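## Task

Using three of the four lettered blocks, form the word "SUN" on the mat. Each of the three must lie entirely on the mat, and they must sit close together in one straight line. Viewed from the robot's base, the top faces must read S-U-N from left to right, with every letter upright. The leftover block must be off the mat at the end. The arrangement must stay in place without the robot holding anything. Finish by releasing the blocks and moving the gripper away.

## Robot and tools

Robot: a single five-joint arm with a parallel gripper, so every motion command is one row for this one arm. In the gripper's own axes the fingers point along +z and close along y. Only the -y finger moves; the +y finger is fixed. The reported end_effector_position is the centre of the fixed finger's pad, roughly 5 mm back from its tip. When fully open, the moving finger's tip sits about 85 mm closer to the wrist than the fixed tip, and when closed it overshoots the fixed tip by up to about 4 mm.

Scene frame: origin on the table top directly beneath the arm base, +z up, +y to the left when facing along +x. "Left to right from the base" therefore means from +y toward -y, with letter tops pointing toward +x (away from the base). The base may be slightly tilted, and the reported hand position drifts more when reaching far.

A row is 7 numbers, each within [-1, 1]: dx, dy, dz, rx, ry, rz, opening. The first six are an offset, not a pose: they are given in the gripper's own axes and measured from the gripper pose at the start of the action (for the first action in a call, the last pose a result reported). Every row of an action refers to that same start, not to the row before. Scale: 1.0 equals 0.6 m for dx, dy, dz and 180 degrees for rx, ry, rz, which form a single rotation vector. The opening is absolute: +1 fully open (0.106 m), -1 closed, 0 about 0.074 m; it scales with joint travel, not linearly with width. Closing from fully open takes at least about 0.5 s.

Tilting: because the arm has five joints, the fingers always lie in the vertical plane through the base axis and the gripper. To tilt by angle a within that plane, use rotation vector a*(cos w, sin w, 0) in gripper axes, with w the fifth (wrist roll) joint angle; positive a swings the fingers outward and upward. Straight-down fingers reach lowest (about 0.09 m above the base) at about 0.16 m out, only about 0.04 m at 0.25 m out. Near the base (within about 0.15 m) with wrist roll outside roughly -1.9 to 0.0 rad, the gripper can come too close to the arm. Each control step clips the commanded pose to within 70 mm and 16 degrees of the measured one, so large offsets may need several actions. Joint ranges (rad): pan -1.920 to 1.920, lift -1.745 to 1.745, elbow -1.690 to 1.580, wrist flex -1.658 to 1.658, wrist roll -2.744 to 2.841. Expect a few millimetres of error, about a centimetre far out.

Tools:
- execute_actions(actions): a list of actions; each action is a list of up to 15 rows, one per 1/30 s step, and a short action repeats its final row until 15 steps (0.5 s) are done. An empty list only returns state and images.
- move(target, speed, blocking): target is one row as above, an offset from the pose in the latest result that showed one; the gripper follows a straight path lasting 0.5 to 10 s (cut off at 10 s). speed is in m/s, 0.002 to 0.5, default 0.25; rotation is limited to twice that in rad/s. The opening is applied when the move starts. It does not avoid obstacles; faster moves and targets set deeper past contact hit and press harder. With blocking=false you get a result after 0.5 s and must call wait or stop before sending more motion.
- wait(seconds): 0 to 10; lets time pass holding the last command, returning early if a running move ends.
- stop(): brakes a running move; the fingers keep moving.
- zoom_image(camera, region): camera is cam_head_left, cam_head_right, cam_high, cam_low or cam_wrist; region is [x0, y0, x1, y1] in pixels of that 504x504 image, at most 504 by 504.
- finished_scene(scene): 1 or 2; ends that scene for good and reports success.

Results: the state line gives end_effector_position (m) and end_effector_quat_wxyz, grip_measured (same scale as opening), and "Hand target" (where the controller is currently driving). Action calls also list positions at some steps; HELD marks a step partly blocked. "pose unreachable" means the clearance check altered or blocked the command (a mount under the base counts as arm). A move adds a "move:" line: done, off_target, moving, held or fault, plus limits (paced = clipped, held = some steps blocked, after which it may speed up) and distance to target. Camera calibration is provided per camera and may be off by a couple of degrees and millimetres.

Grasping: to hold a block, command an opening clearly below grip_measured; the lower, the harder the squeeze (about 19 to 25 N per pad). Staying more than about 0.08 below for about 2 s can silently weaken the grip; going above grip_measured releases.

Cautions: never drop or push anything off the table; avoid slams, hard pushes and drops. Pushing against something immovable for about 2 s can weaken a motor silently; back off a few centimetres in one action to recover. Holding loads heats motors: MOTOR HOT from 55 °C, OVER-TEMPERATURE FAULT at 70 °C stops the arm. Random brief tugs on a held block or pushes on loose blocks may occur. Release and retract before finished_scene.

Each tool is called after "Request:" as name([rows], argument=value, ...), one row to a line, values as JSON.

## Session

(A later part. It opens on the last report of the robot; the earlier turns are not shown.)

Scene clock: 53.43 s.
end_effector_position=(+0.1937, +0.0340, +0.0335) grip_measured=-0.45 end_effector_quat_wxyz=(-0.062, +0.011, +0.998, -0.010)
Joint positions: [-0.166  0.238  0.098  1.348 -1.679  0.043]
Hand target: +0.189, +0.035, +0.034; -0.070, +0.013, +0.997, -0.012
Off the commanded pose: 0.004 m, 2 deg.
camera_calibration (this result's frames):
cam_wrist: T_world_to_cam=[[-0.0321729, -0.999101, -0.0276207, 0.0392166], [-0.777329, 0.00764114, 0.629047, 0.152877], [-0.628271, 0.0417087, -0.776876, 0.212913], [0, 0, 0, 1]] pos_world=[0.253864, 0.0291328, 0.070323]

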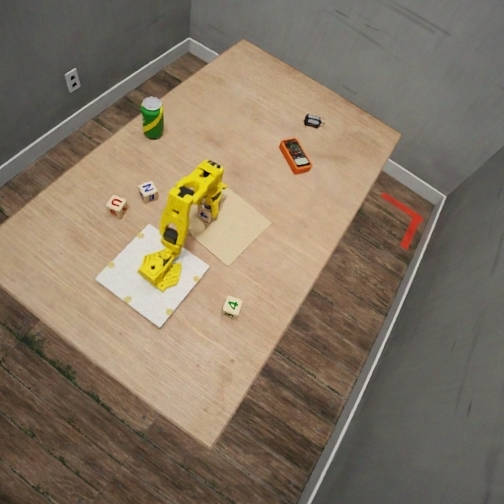

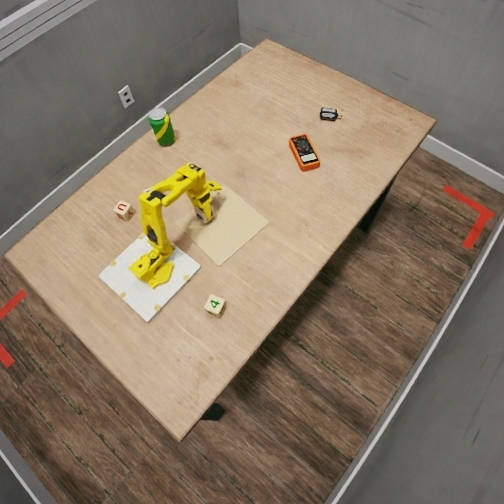

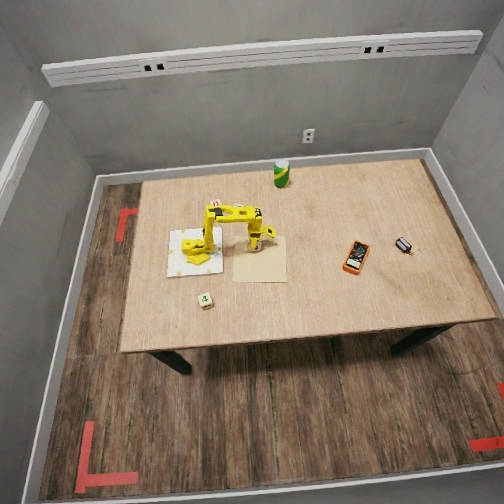

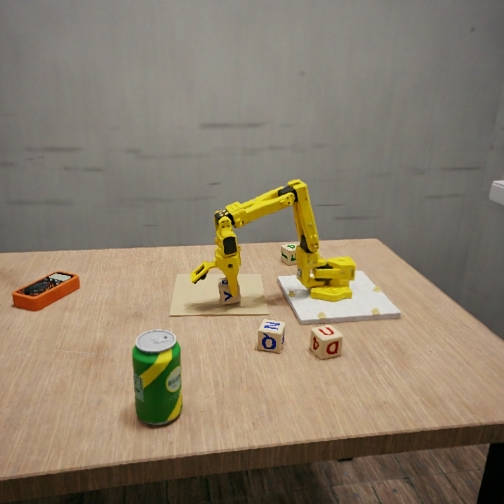

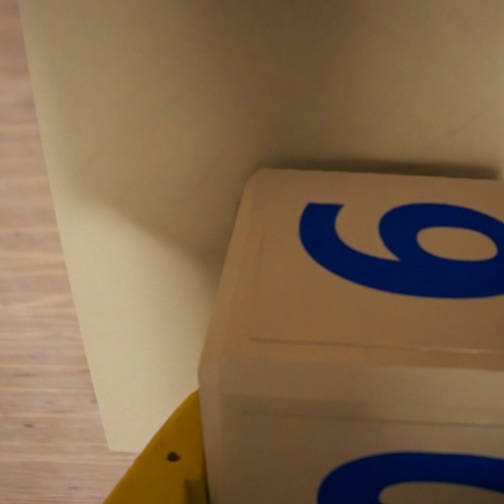

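Request:
execute_actions([
  [[0.004,0,0,0,0,0.003,-0.51],[0.002,0,0,-0.0005,-0.002,0.008,-0.51],[0,-0.0002,-0.0003,-0.001,-0.005,0.014,-0.51],[-0.002,-0.0004,-0.0006,-0.002,-0.008,0.020,-0.51],[-0.004,-0.0006,-0.0005,-0.0027,-0.011,0.026,-0.51],[-0.006,-0.0008,0.0005,-0.0034,-0.014,0.032,-0.51],[-0.008,-0.001,0.0025,-0.004,-0.0165,0.037,-0.51],[-0.010,-0.0011,0.005,-0.0044,-0.0186,0.041,-0.51],[-0.0114,-0.0011,0.008,-0.0044,-0.0186,0.041,-0.51],[-0.012,-0.001,0.011,-0.0044,-0.0186,0.041,-0.51],[-0.0126,-0.001,0.0135,-0.0044,-0.0186,0.041,-0.51],[-0.013,-0.0009,0.0155,-0.0044,-0.0186,0.041,-0.51],[-0.0134,-0.0009,0.0172,-0.0044,-0.0186,0.041,-0.51],[-0.0136,-0.0008,0.0183,-0.0044,-0.0186,0.041,-0.51],[-0.0137,-0.0008,0.0187,-0.0044,-0.0186,0.041,-0.51]],
])

Request:
wait(seconds=0.2)

Scene clock: 55.33 s.
end_effector_position=(+0.2015, +0.0349, +0.0271) grip_measured=-0.45 end_effector_quat_wxyz=(-0.027, +0.066, +0.997, -0.006)
Joint positions: [-0.166  0.218  0.168  1.226 -1.79   0.043]
Hand target: +0.200, +0.033, +0.022; -0.033, +0.075, +0.997, -0.007
Off the commanded pose: 0.006 m, 1 deg.
Step readings (end_effector_position):
0: (+0.1937, +0.0340, +0.0335)
1: (+0.1935, +0.0340, +0.0335)
2: (+0.1928, +0.0339, +0.0333)
4: (+0.1934, +0.0340, +0.0334)
8: (+0.1963, +0.0343, +0.0322)
15: end_effector_position above
camera_calibration (this result's frames):
cam_wrist: T_world_to_cam=[[-0.139445, -0.989669, -0.0333098, 0.0616132], [-0.814572, 0.0955167, 0.572144, 0.168913], [-0.563052, 0.106916, -0.819476, 0.198555], [0, 0, 0, 1]] pos_world=[0.25798, 0.0236141, 0.0681208]

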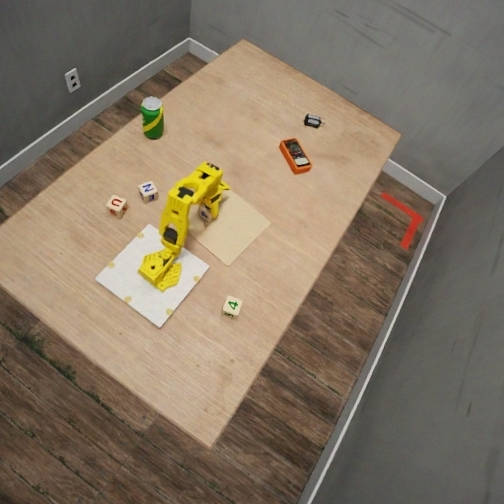

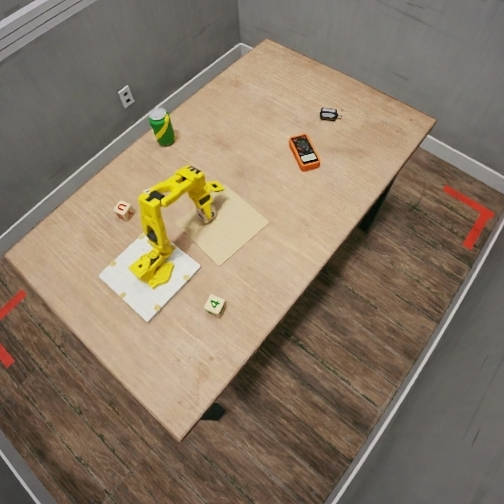

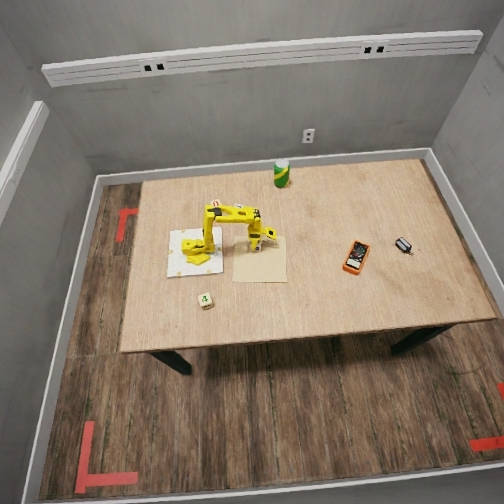

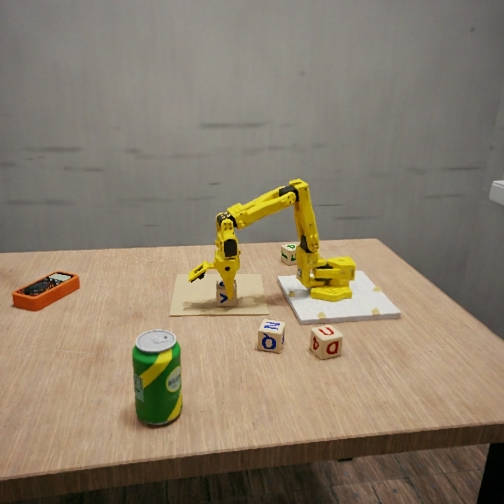

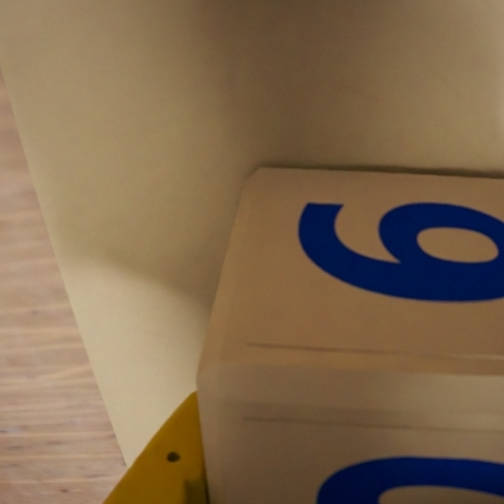

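Scene clock: 55.53 s.
end_effector_position=(+0.2027, +0.0351, +0.0270) grip_measured=-0.45 end_effector_quat_wxyz=(-0.023, +0.066, +0.998, -0.006)
Joint positions: [-0.166  0.218  0.168  1.219 -1.79   0.043]
Hand target: +0.200, +0.033, +0.022; -0.033, +0.075, +0.997, -0.007
Off the commanded pose: 0.006 m, 1 deg.
wait: 0.20 s; at rest by 0.17 s
camera_calibration (this result's frames):
cam_wrist: T_world_to_cam=[[-0.139173, -0.989636, -0.0353895, 0.0619452], [-0.818898, 0.0949204, 0.566035, 0.170981], [-0.556809, 0.107757, -0.823621, 0.198], [0, 0, 0, 1]] pos_world=[0.258886, 0.0237376, 0.0684879]

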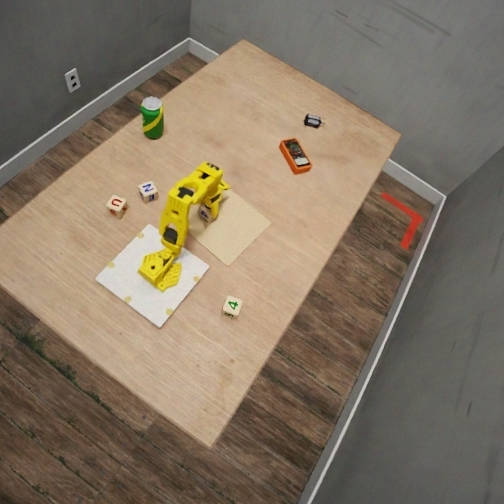

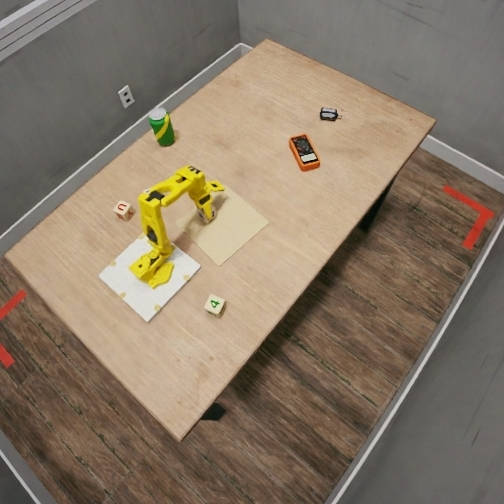

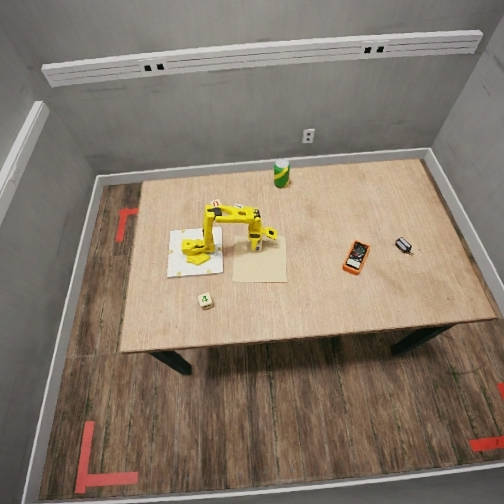

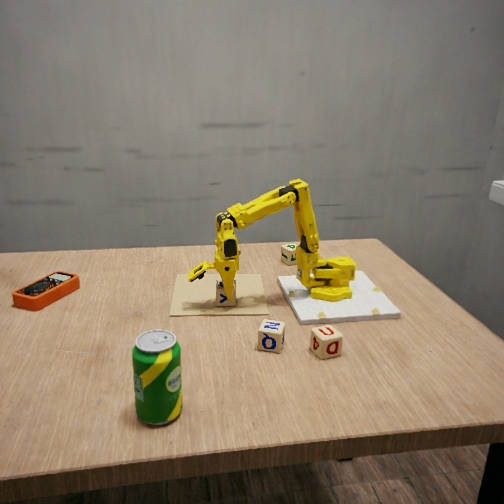

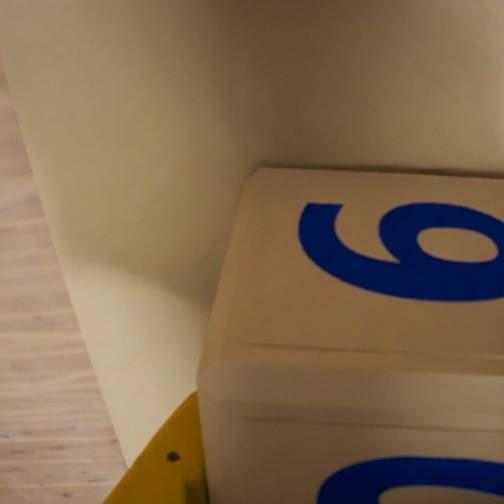

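Request:
execute_actions([
  [[0.002,0,0.005,0,0,0,-0.44],[0.002,0,0.005,0,0,0,-0.37],[0.002,0.001,0.005,0,0,0,-0.3],[0.002,0.002,0.004,0,0,0,-0.23],[0.002,0.003,0.002,0,0,0,-0.16],[0.002,0.004,-0.002,0,0,0,-0.1],[0.002,0.005,-0.008,0,0,0,-0.1],[0.002,0.005,-0.016,0,0,0,-0.1],[0.002,0.005,-0.025,0,0,0,-0.1],[0.002,0.005,-0.034,0,0,0,-0.1],[0.002,0.005,-0.043,0,0,0,-0.1],[0.002,0.005,-0.052,0,0,0,-0.1],[0.002,0.005,-0.060,0,0,0,-0.1],[0.002,0.005,-0.066,0,0,0,-0.1],[0.002,0.005,-0.070,0,0,0,-0.1]],
])

Scene clock: 57.67 s.
end_effector_position=(+0.2035, +0.0368, +0.0557) grip_measured=-0.11 end_effector_quat_wxyz=(-0.023, +0.065, +0.998, -0.005)
Joint positions: [-0.174  0.16   0.029  1.415 -1.796  0.067]
Hand target: +0.204, +0.039, +0.068; -0.019, +0.066, +0.998, -0.005
Off the commanded pose: 0.013 m, 0 deg.
Step readings (end_effector_position):
0: (+0.2027, +0.0351, +0.0270)
1: (+0.2026, +0.0351, +0.0268)
2: (+0.2027, +0.0351, +0.0269)
4: (+0.2031, +0.0352, +0.0267)
8: (+0.2021, +0.0360, +0.0276)
15: end_effector_position above
camera_calibration (this result's frames):
cam_wrist: T_world_to_cam=[[-0.137591, -0.989848, -0.0356308, 0.0644945], [-0.819916, 0.0936408, 0.564773, 0.155597], [-0.555703, 0.106922, -0.824477, 0.221736], [0, 0, 0, 1]] pos_world=[0.259669, 0.0255611, 0.097237]

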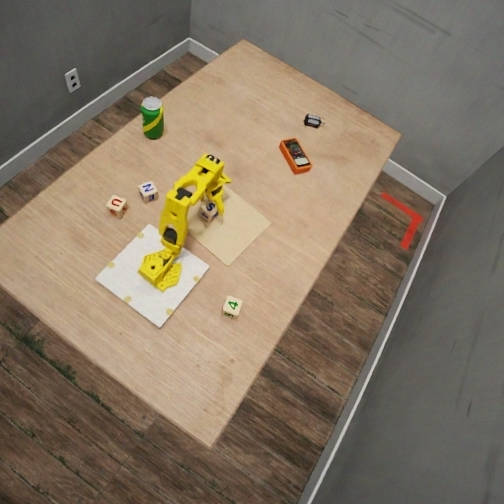

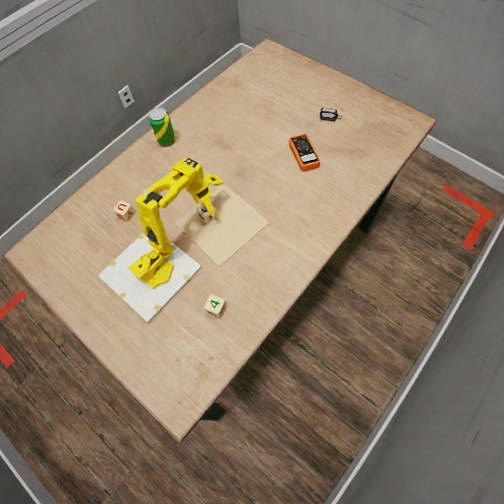

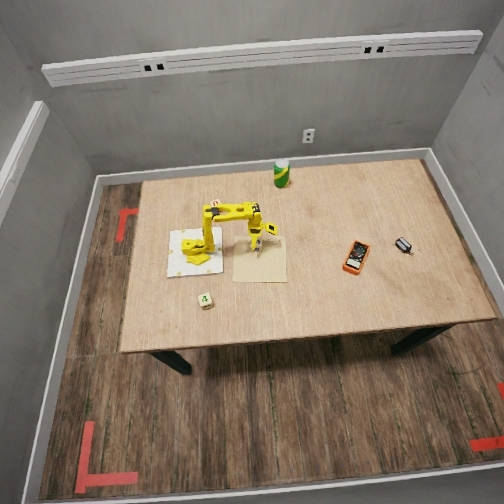

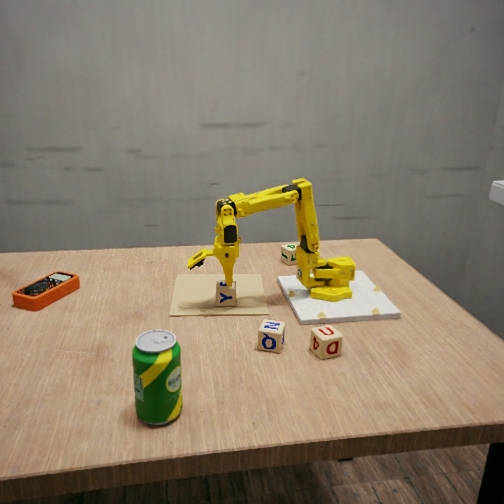

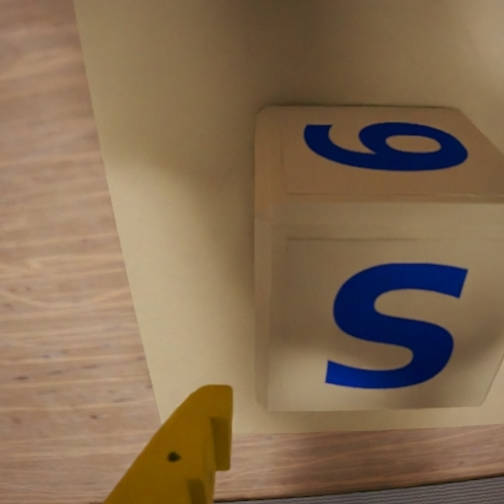

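Request:
execute_actions(actions=[])

Scene clock: 57.77 s.
end_effector_position=(+0.2044, +0.0370, +0.0640) grip_measured=-0.11 end_effector_quat_wxyz=(-0.021, +0.065, +0.998, -0.005)
Joint positions: [-0.174  0.154 -0.025  1.472 -1.796  0.067]
Hand target: +0.204, +0.039, +0.068; -0.019, +0.066, +0.998, -0.005
Off the commanded pose: 0.005 m, 0 deg.
camera_calibration (this result's frames):
cam_wrist: T_world_to_cam=[[-0.137478, -0.989833, -0.03648, 0.0650847], [-0.821628, 0.0933917, 0.562322, 0.15217], [-0.553197, 0.10728, -0.826114, 0.228625], [0, 0, 0, 1]] pos_world=[0.26045, 0.0256847, 0.105676]

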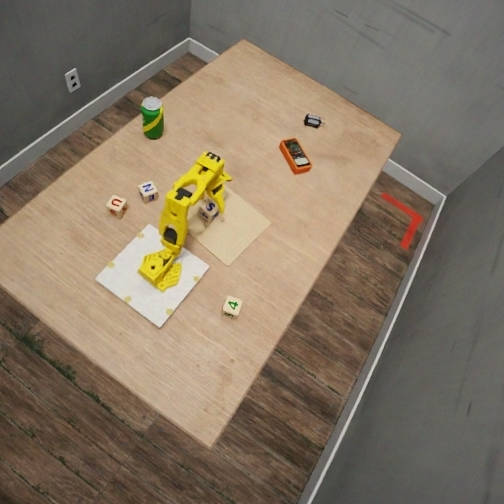

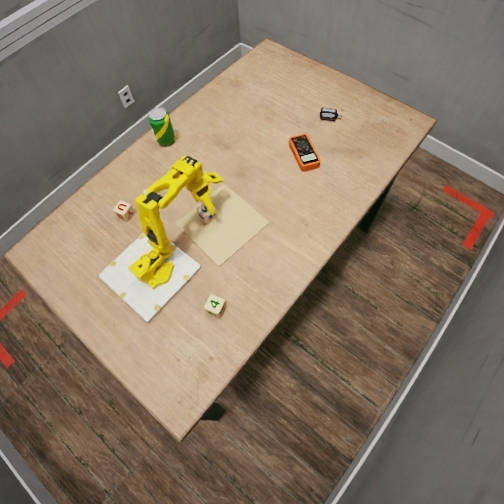

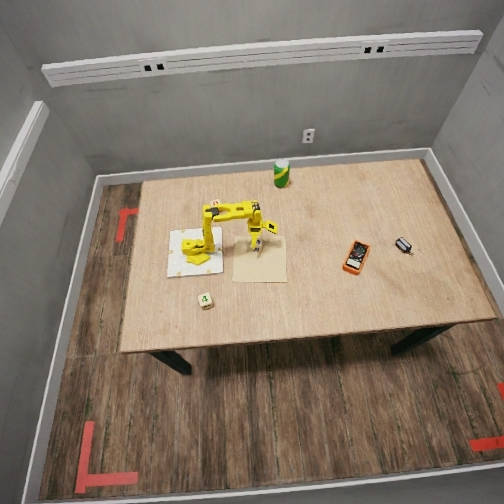

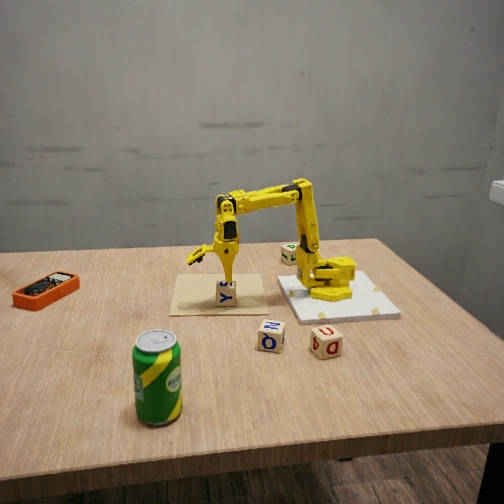

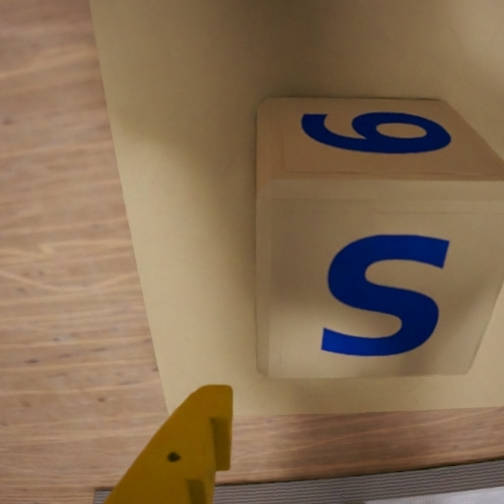

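Request:
move(target=[0.3094,0.3061,-0.0045,-0.0197,-0.0187,-0.1222,-0.1], speed=0.4)

Scene clock: 60.70 s.
end_effector_position=(+0.0435, +0.2436, +0.0788) grip_measured=-0.11 end_effector_quat_wxyz=(+0.009, -0.126, +0.991, +0.047)
Joint positions: [-1.415  0.287 -0.298  1.481 -2.652  0.067]
Hand target: +0.041, +0.243, +0.075; +0.005, -0.125, +0.991, +0.036
Off the commanded pose: 0.007 m, 2 deg.
move: done
camera_calibration (this result's frames):
cam_wrist: T_world_to_cam=[[0.245877, -0.959058, -0.140542, 0.232081], [-0.819583, -0.283116, 0.498126, 0.0890289], [-0.517521, -0.00729207, -0.855639, 0.158427], [0, 0, 0, 1]] pos_world=[0.0978926, 0.24894, 0.123826]

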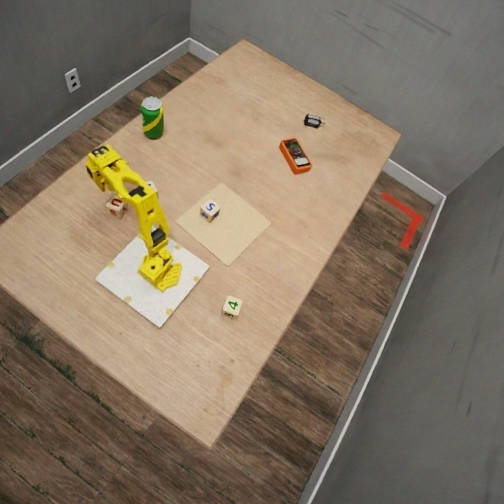

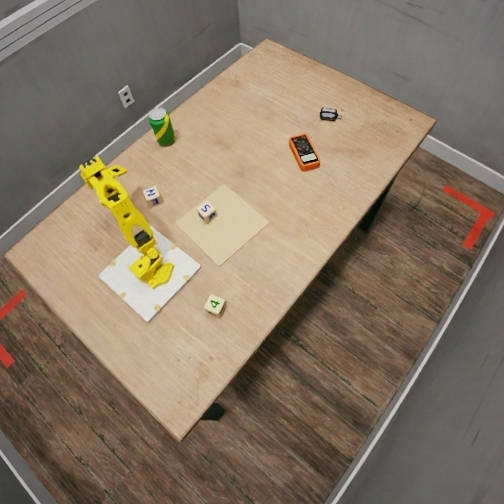

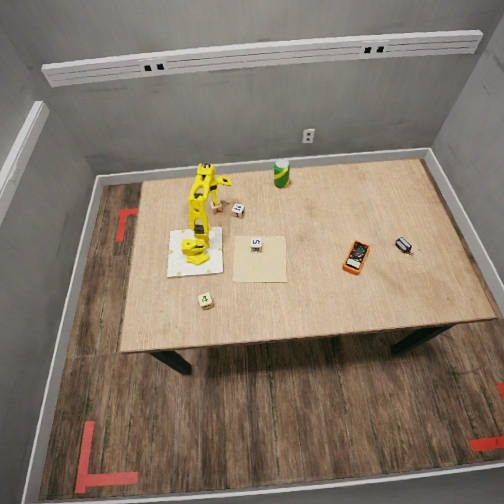

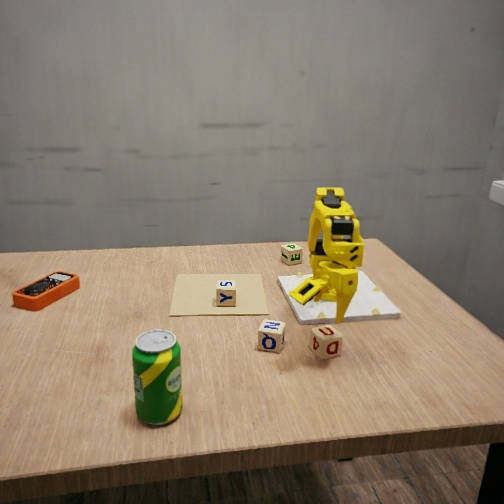

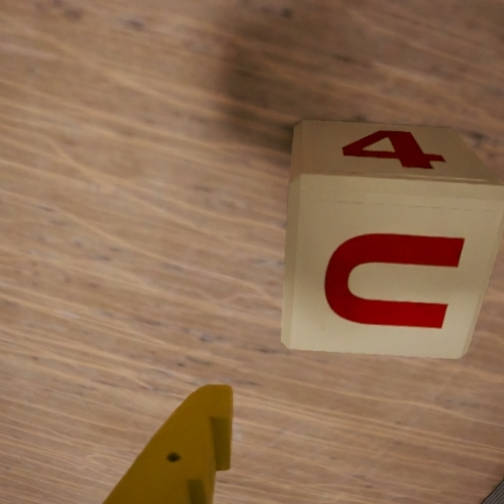

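Request:
zoom_image(camera="cam_wrist", region=[264, 110, 504, 380])

Region (264, 110, 504, 380) of cam_wrist's 504x504 image, scaled by 1.867.

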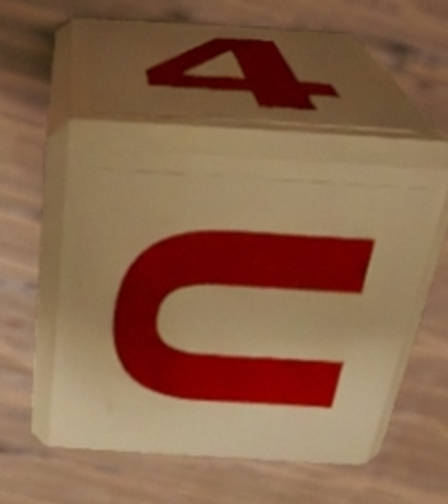

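Request:
execute_actions([
  [[0,0.0003,0.003,0.006,0.003,-0.0006,-0.1],[0.0002,0.0004,0.007,0.011,0.005,-0.0012,-0.1],[0.0004,0.0002,0.013,0.016,0.0075,-0.0018,-0.1],[0.0006,-0.0002,0.020,0.021,0.010,-0.0025,-0.1],[0.0009,-0.0006,0.029,0.026,0.012,-0.0031,-0.1],[0.0012,-0.0012,0.038,0.030,0.014,-0.0038,-0.1],[0.0014,-0.002,0.047,0.033,0.0155,-0.0044,-0.1],[0.0017,-0.0028,0.056,0.0348,0.0164,-0.005,-0.1],[0.002,-0.0036,0.065,0.0348,0.0164,-0.005,-0.1],[0.0023,-0.0044,0.074,0.0348,0.0164,-0.005,-0.1],[0.0026,-0.0052,0.083,0.0348,0.0164,-0.005,-0.1],[0.0028,-0.0059,0.091,0.0348,0.0164,-0.005,-0.1],[0.003,-0.0064,0.097,0.0348,0.0164,-0.005,-0.1],[0.0031,-0.0068,0.101,0.0348,0.0164,-0.005,-0.1],[0.0032,-0.007,0.1035,0.0348,0.0164,-0.005,-0.1]],
])

Scene clock: 63.70 s.
end_effector_position=(+0.0432, +0.2452, +0.0304) grip_measured=-0.11 end_effector_quat_wxyz=(-0.007, -0.129, +0.992, -0.002)
Joint positions: [-1.415  0.507 -0.281  1.348 -2.647  0.067]
Hand target: +0.043, +0.243, +0.018; -0.010, -0.134, +0.991, -0.011
Off the commanded pose: 0.014 m, 1 deg.
Step readings (end_effector_position):
0: (+0.0436, +0.2439, +0.0791)
1: (+0.0435, +0.2435, +0.0787)
2: (+0.0436, +0.2440, +0.0791)
4: (+0.0437, +0.2449, +0.0772)
8: (+0.0433, +0.2439, +0.0613)
15: end_effector_position above
camera_calibration (this result's frames):
cam_wrist: T_world_to_cam=[[0.24976, -0.967121, -0.0479239, 0.225826], [-0.808227, -0.235471, 0.539743, 0.0998753], [-0.533281, -0.0960727, -0.840465, 0.138776], [0, 0, 0, 1]] pos_world=[0.0983259, 0.255252, 0.0735514]

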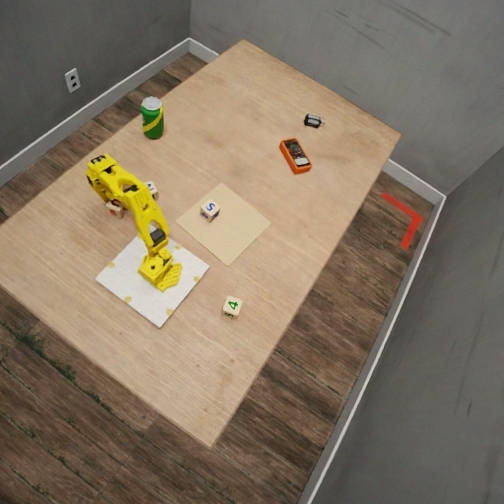

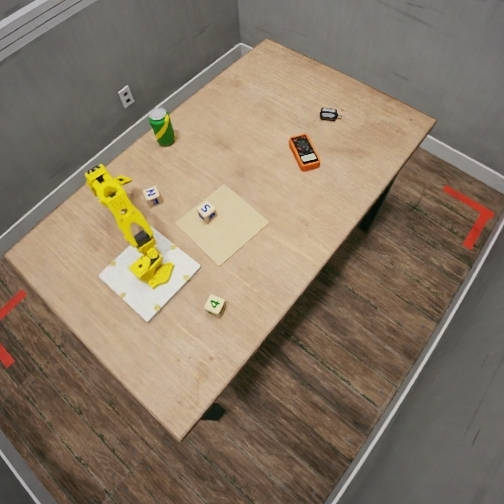

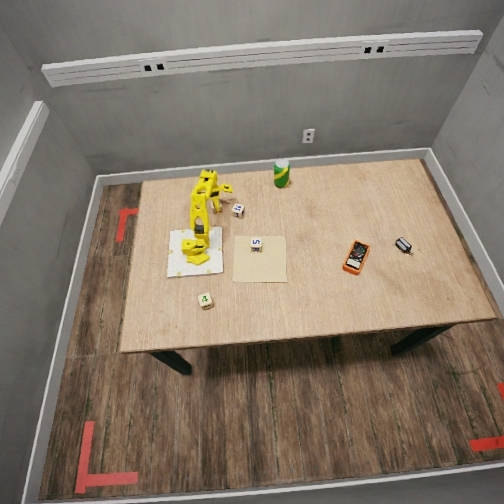

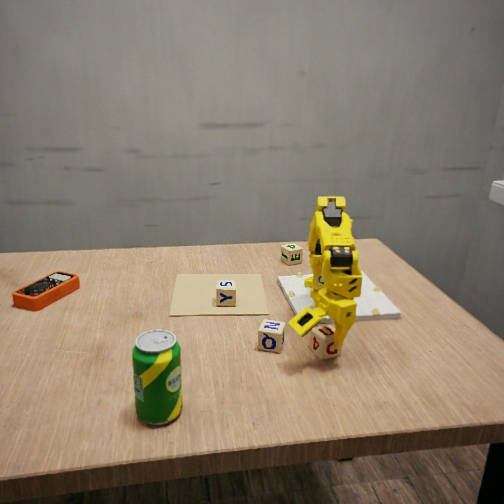

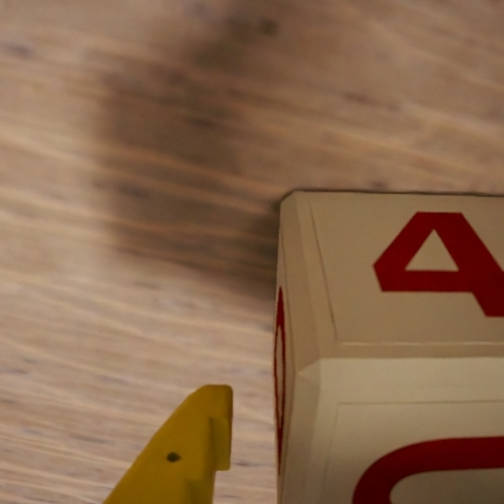

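Request:
execute_actions(actions=[])

Scene clock: 63.80 s.
end_effector_position=(+0.0434, +0.2465, +0.0257) grip_measured=-0.11 end_effector_quat_wxyz=(-0.006, -0.130, +0.992, +0.002)
Joint positions: [-1.415  0.517 -0.263  1.311 -2.645  0.067]
Hand target: +0.043, +0.243, +0.018; -0.010, -0.135, +0.991, -0.011
Off the commanded pose: 0.009 m, 2 deg.
camera_calibration (this result's frames):
cam_wrist: T_world_to_cam=[[0.251224, -0.966373, -0.0548709, 0.226755], [-0.808652, -0.240701, 0.536792, 0.104226], [-0.531948, -0.0904834, -0.841929, 0.133681], [0, 0, 0, 1]] pos_world=[0.0984277, 0.256312, 0.0690448]

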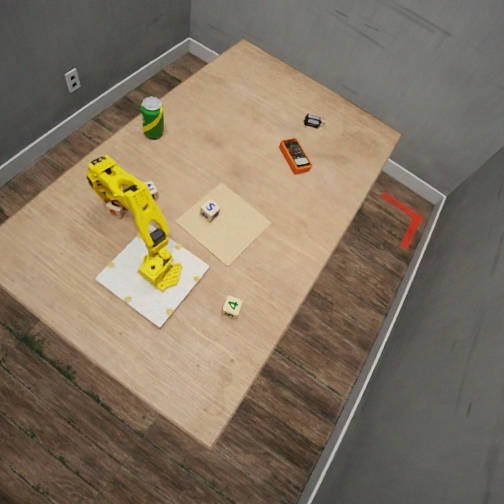

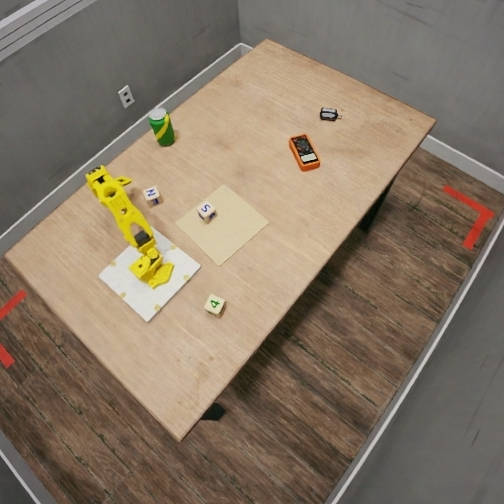

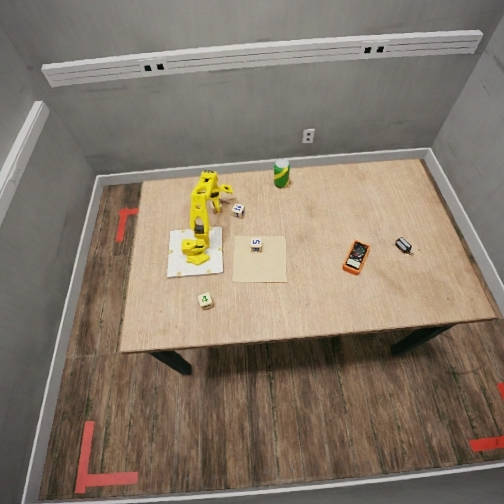

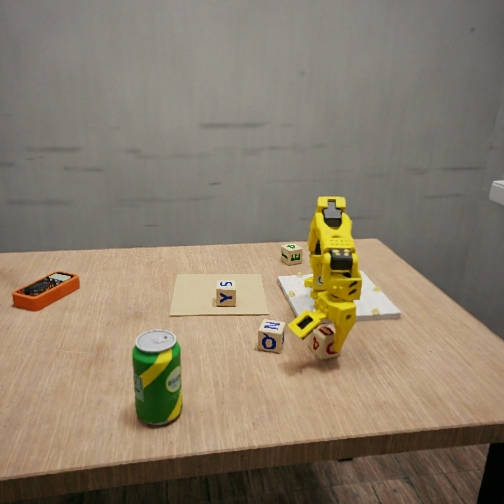

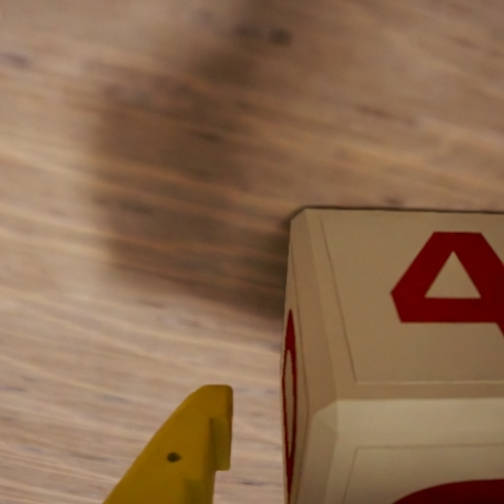

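Request:
execute_actions([
  [[0.0021,-0.0065,0.013,0.0075,0.0036,0,-0.12],[0.0021,-0.0075,0.0135,0.0075,0.0036,0,-0.15],[0.0021,-0.0085,0.014,0.0075,0.0036,0,-0.18],[0.0021,-0.0095,0.0145,0.0075,0.0036,0,-0.21],[0.0021,-0.0105,0.015,0.0075,0.0036,0,-0.24],[0.0021,-0.0115,0.0155,0.0075,0.0036,0,-0.27],[0.0021,-0.0125,0.016,0.0075,0.0036,0,-0.3],[0.0021,-0.0132,0.016,0.0075,0.0036,0,-0.33],[0.0021,-0.0138,0.016,0.0075,0.0036,0,-0.36],[0.0021,-0.0138,0.016,0.0075,0.0036,0,-0.39],[0.0021,-0.0138,0.016,0.0075,0.0036,0,-0.42],[0.0021,-0.0138,0.016,0.0075,0.0036,0,-0.45],[0.0021,-0.0138,0.016,0.0075,0.0036,0,-0.48],[0.0021,-0.0138,0.016,0.0075,0.0036,0,-0.5],[0.0021,-0.0138,0.016,0.0075,0.0036,0,-0.51]],
])

Scene clock: 65.03 s.
end_effector_position=(+0.0430, +0.2411, +0.0199) grip_measured=-0.43 end_effector_quat_wxyz=(-0.008, -0.128, +0.992, -0.004)
Joint positions: [-1.412  0.499 -0.189  1.268 -2.645  0.044]
Hand target: +0.044, +0.238, +0.016; -0.010, -0.129, +0.992, -0.011
Off the commanded pose: 0.005 m, 1 deg.
Step readings (end_effector_position):
0: (+0.0436, +0.2478, +0.0255)
1: (+0.0436, +0.2478, +0.0255)
2: (+0.0434, +0.2469, +0.0246)
4: (+0.0430, +0.2449, +0.0225)
8: (+0.0422, +0.2411, +0.0181)
15: end_effector_position above
camera_calibration (this result's frames):
cam_wrist: T_world_to_cam=[[0.248292, -0.967697, -0.0437484, 0.221538], [-0.808104, -0.231824, 0.541503, 0.10354], [-0.534152, -0.0990974, -0.83956, 0.130227], [0, 0, 0, 1]] pos_world=[0.0982262, 0.25129, 0.0629583]

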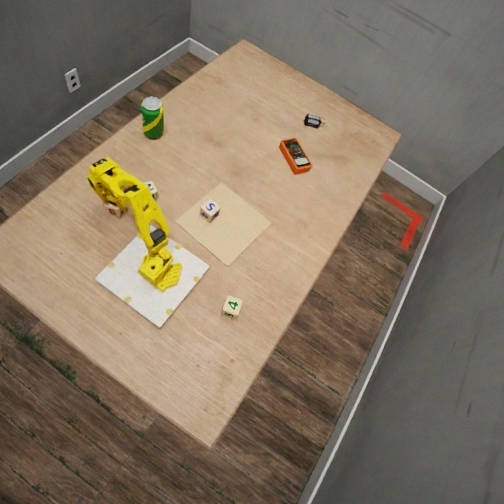

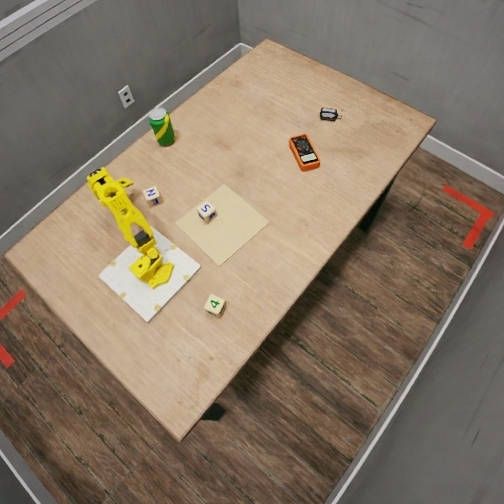

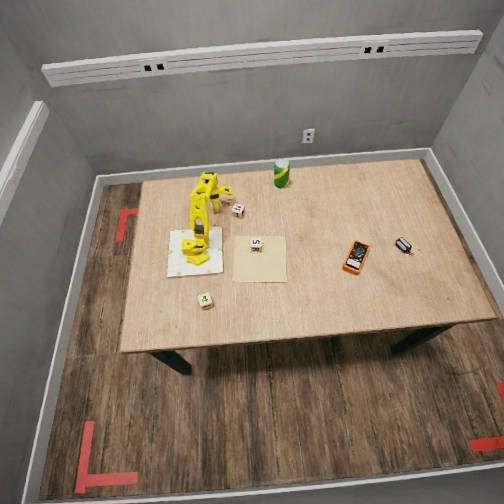

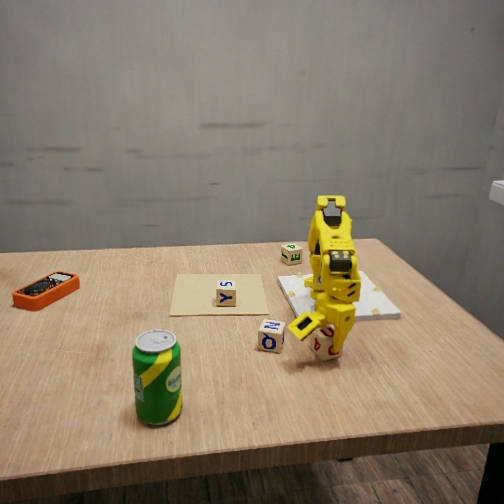

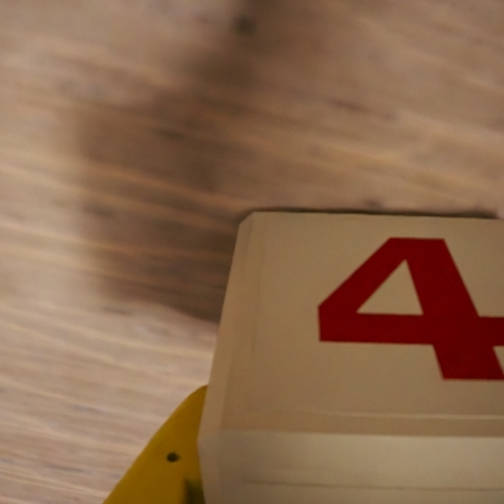

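Request:
zoom_image(camera="cam_low", region=[250, 270, 380, 380])

Request:
execute_actions(actions=[])

Region (250, 270, 380, 380) of cam_low's 504x504 image, scaled by 3.877, with more detail than that image has; it fills the top 426 rows of this view, and the rest is white.

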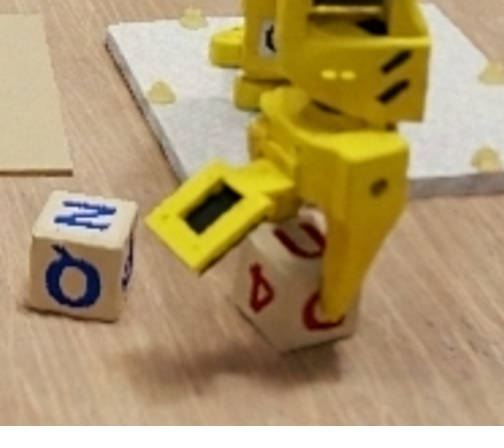

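Scene clock: 65.30 s.
end_effector_position=(+0.0432, +0.2418, +0.0212) grip_measured=-0.44 end_effector_quat_wxyz=(-0.007, -0.128, +0.992, -0.001)
Joint positions: [-1.412  0.493 -0.189  1.268 -2.645  0.044]
Hand target: +0.044, +0.238, +0.016; -0.010, -0.129, +0.992, -0.011
Off the commanded pose: 0.006 m, 1 deg.
camera_calibration (this result's frames):
cam_wrist: T_world_to_cam=[[0.248272, -0.967436, -0.0492895, 0.222263], [-0.808749, -0.235018, 0.539158, 0.103952], [-0.533185, -0.093995, -0.840761, 0.130225], [0, 0, 0, 1]] pos_world=[0.0983228, 0.251696, 0.0643968]

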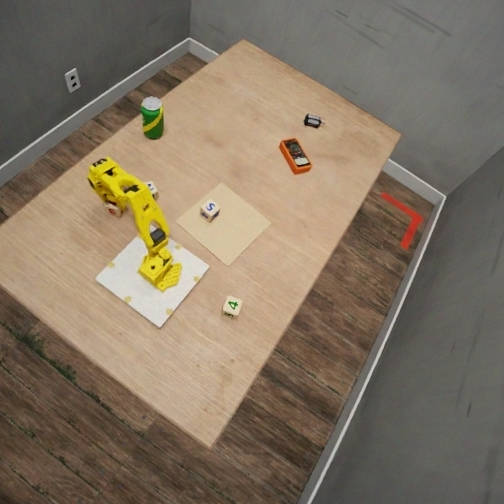

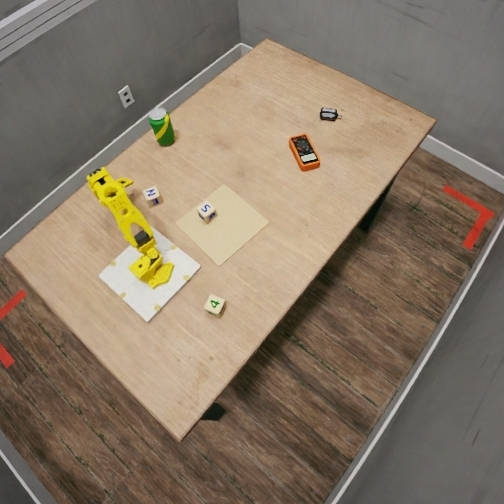

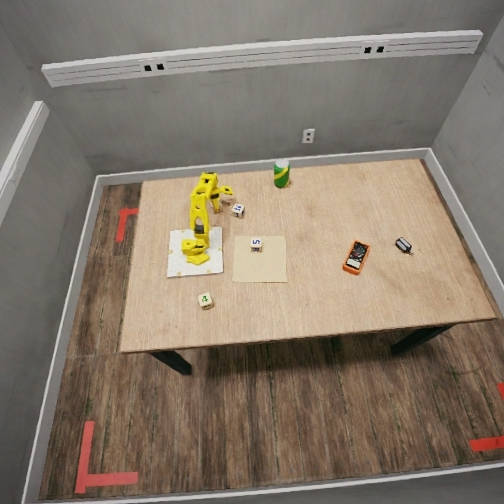

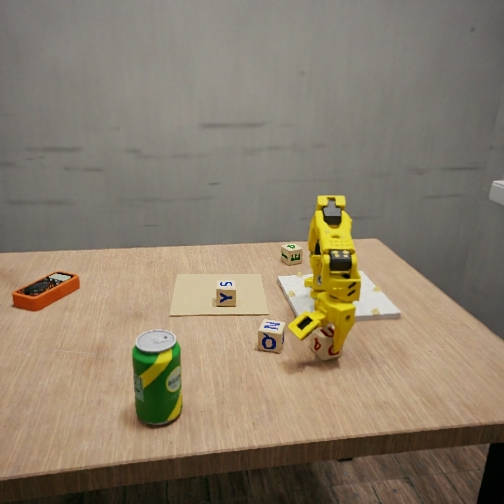

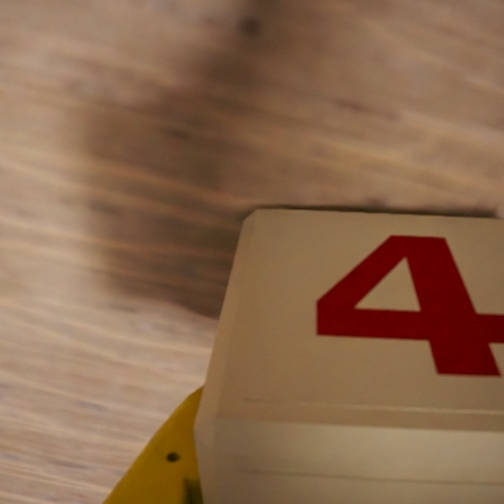

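Request:
execute_actions([
  [[0.001,-0.005,0.006,0.006,0.003,0,-0.51],[0.001,-0.005,0.002,0.006,0.003,0,-0.51],[0.001,-0.005,-0.004,0.005,0.0025,0,-0.51],[0.001,-0.0055,-0.011,0.005,0.0025,0,-0.51],[0.0012,-0.007,-0.019,0.004,0.002,0,-0.51],[0.0015,-0.010,-0.027,0.004,0.002,0,-0.51],[0.0018,-0.014,-0.035,0.003,0.0015,0,-0.51],[0.0021,-0.018,-0.043,0.003,0.0015,0,-0.51],[0.0024,-0.023,-0.051,0.002,0.001,0,-0.51],[0.0027,-0.028,-0.059,0.002,0.001,0,-0.51],[0.003,-0.033,-0.067,0.001,0.0005,0,-0.51],[0.0033,-0.037,-0.074,0.001,0.0005,0,-0.51],[0.0036,-0.041,-0.080,0,0,0,-0.51],[0.004,-0.044,-0.085,0,0,0,-0.51],[0.0045,-0.046,-0.088,0,0,0,-0.51]],
])

Scene clock: 67.53 s.
end_effector_position=(+0.0466, +0.2241, +0.0642) grip_measured=-0.45 end_effector_quat_wxyz=(-0.006, -0.127, +0.992, +0.002)
Joint positions: [-1.384  0.257 -0.157  1.466 -2.619  0.043]
Hand target: +0.049, +0.216, +0.073; -0.007, -0.128, +0.992, -0.001
Off the commanded pose: 0.014 m, 0 deg.
Step readings (end_effector_position):
0: (+0.0432, +0.2418, +0.0212)
1: (+0.0432, +0.2418, +0.0212)
2: (+0.0432, +0.2418, +0.0212)
4: (+0.0431, +0.2415, +0.0224)
8: (+0.0422, +0.2362, +0.0313)
15: end_effector_position above
camera_calibration (this result's frames):
cam_wrist: T_world_to_cam=[[0.246783, -0.967523, -0.0547455, 0.206932], [-0.809833, -0.236929, 0.536688, 0.0799858], [-0.532229, -0.0881108, -0.842003, 0.165282], [0, 0, 0, 1]] pos_world=[0.101676, 0.233726, 0.107569]

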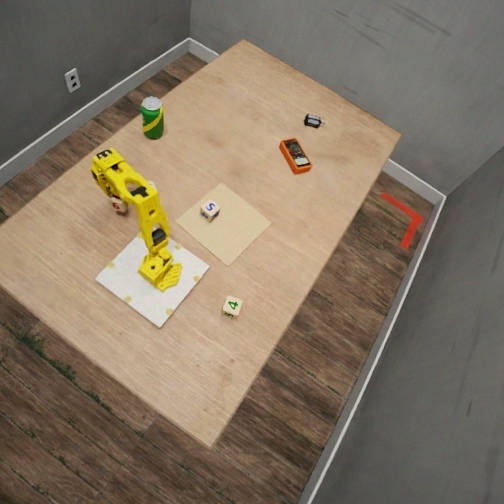

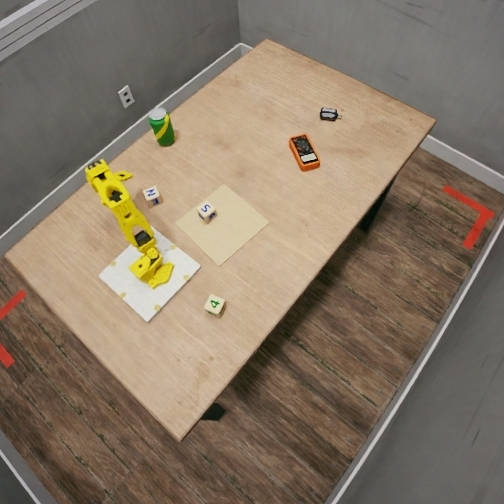

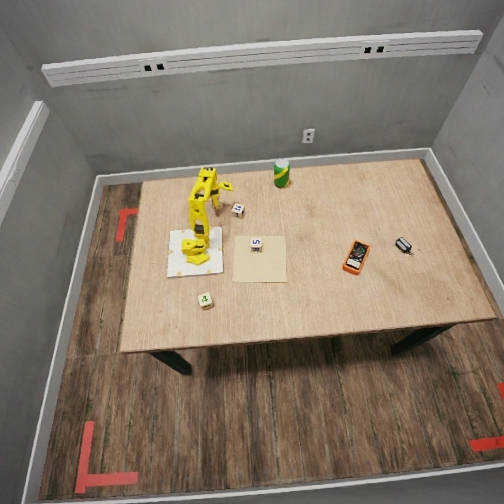

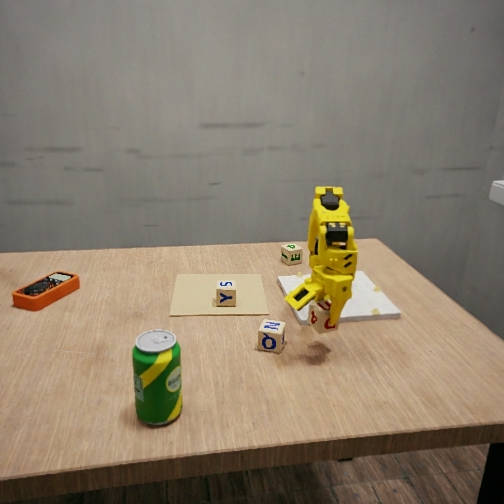

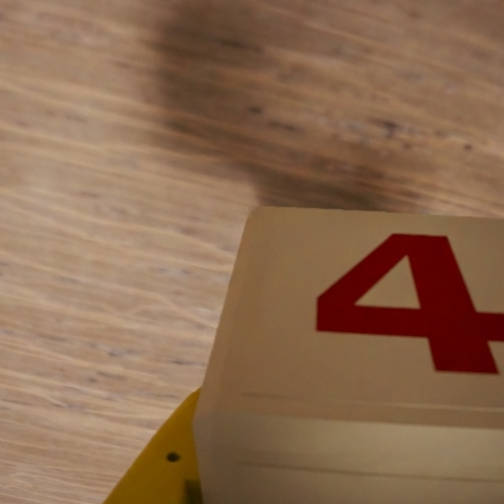

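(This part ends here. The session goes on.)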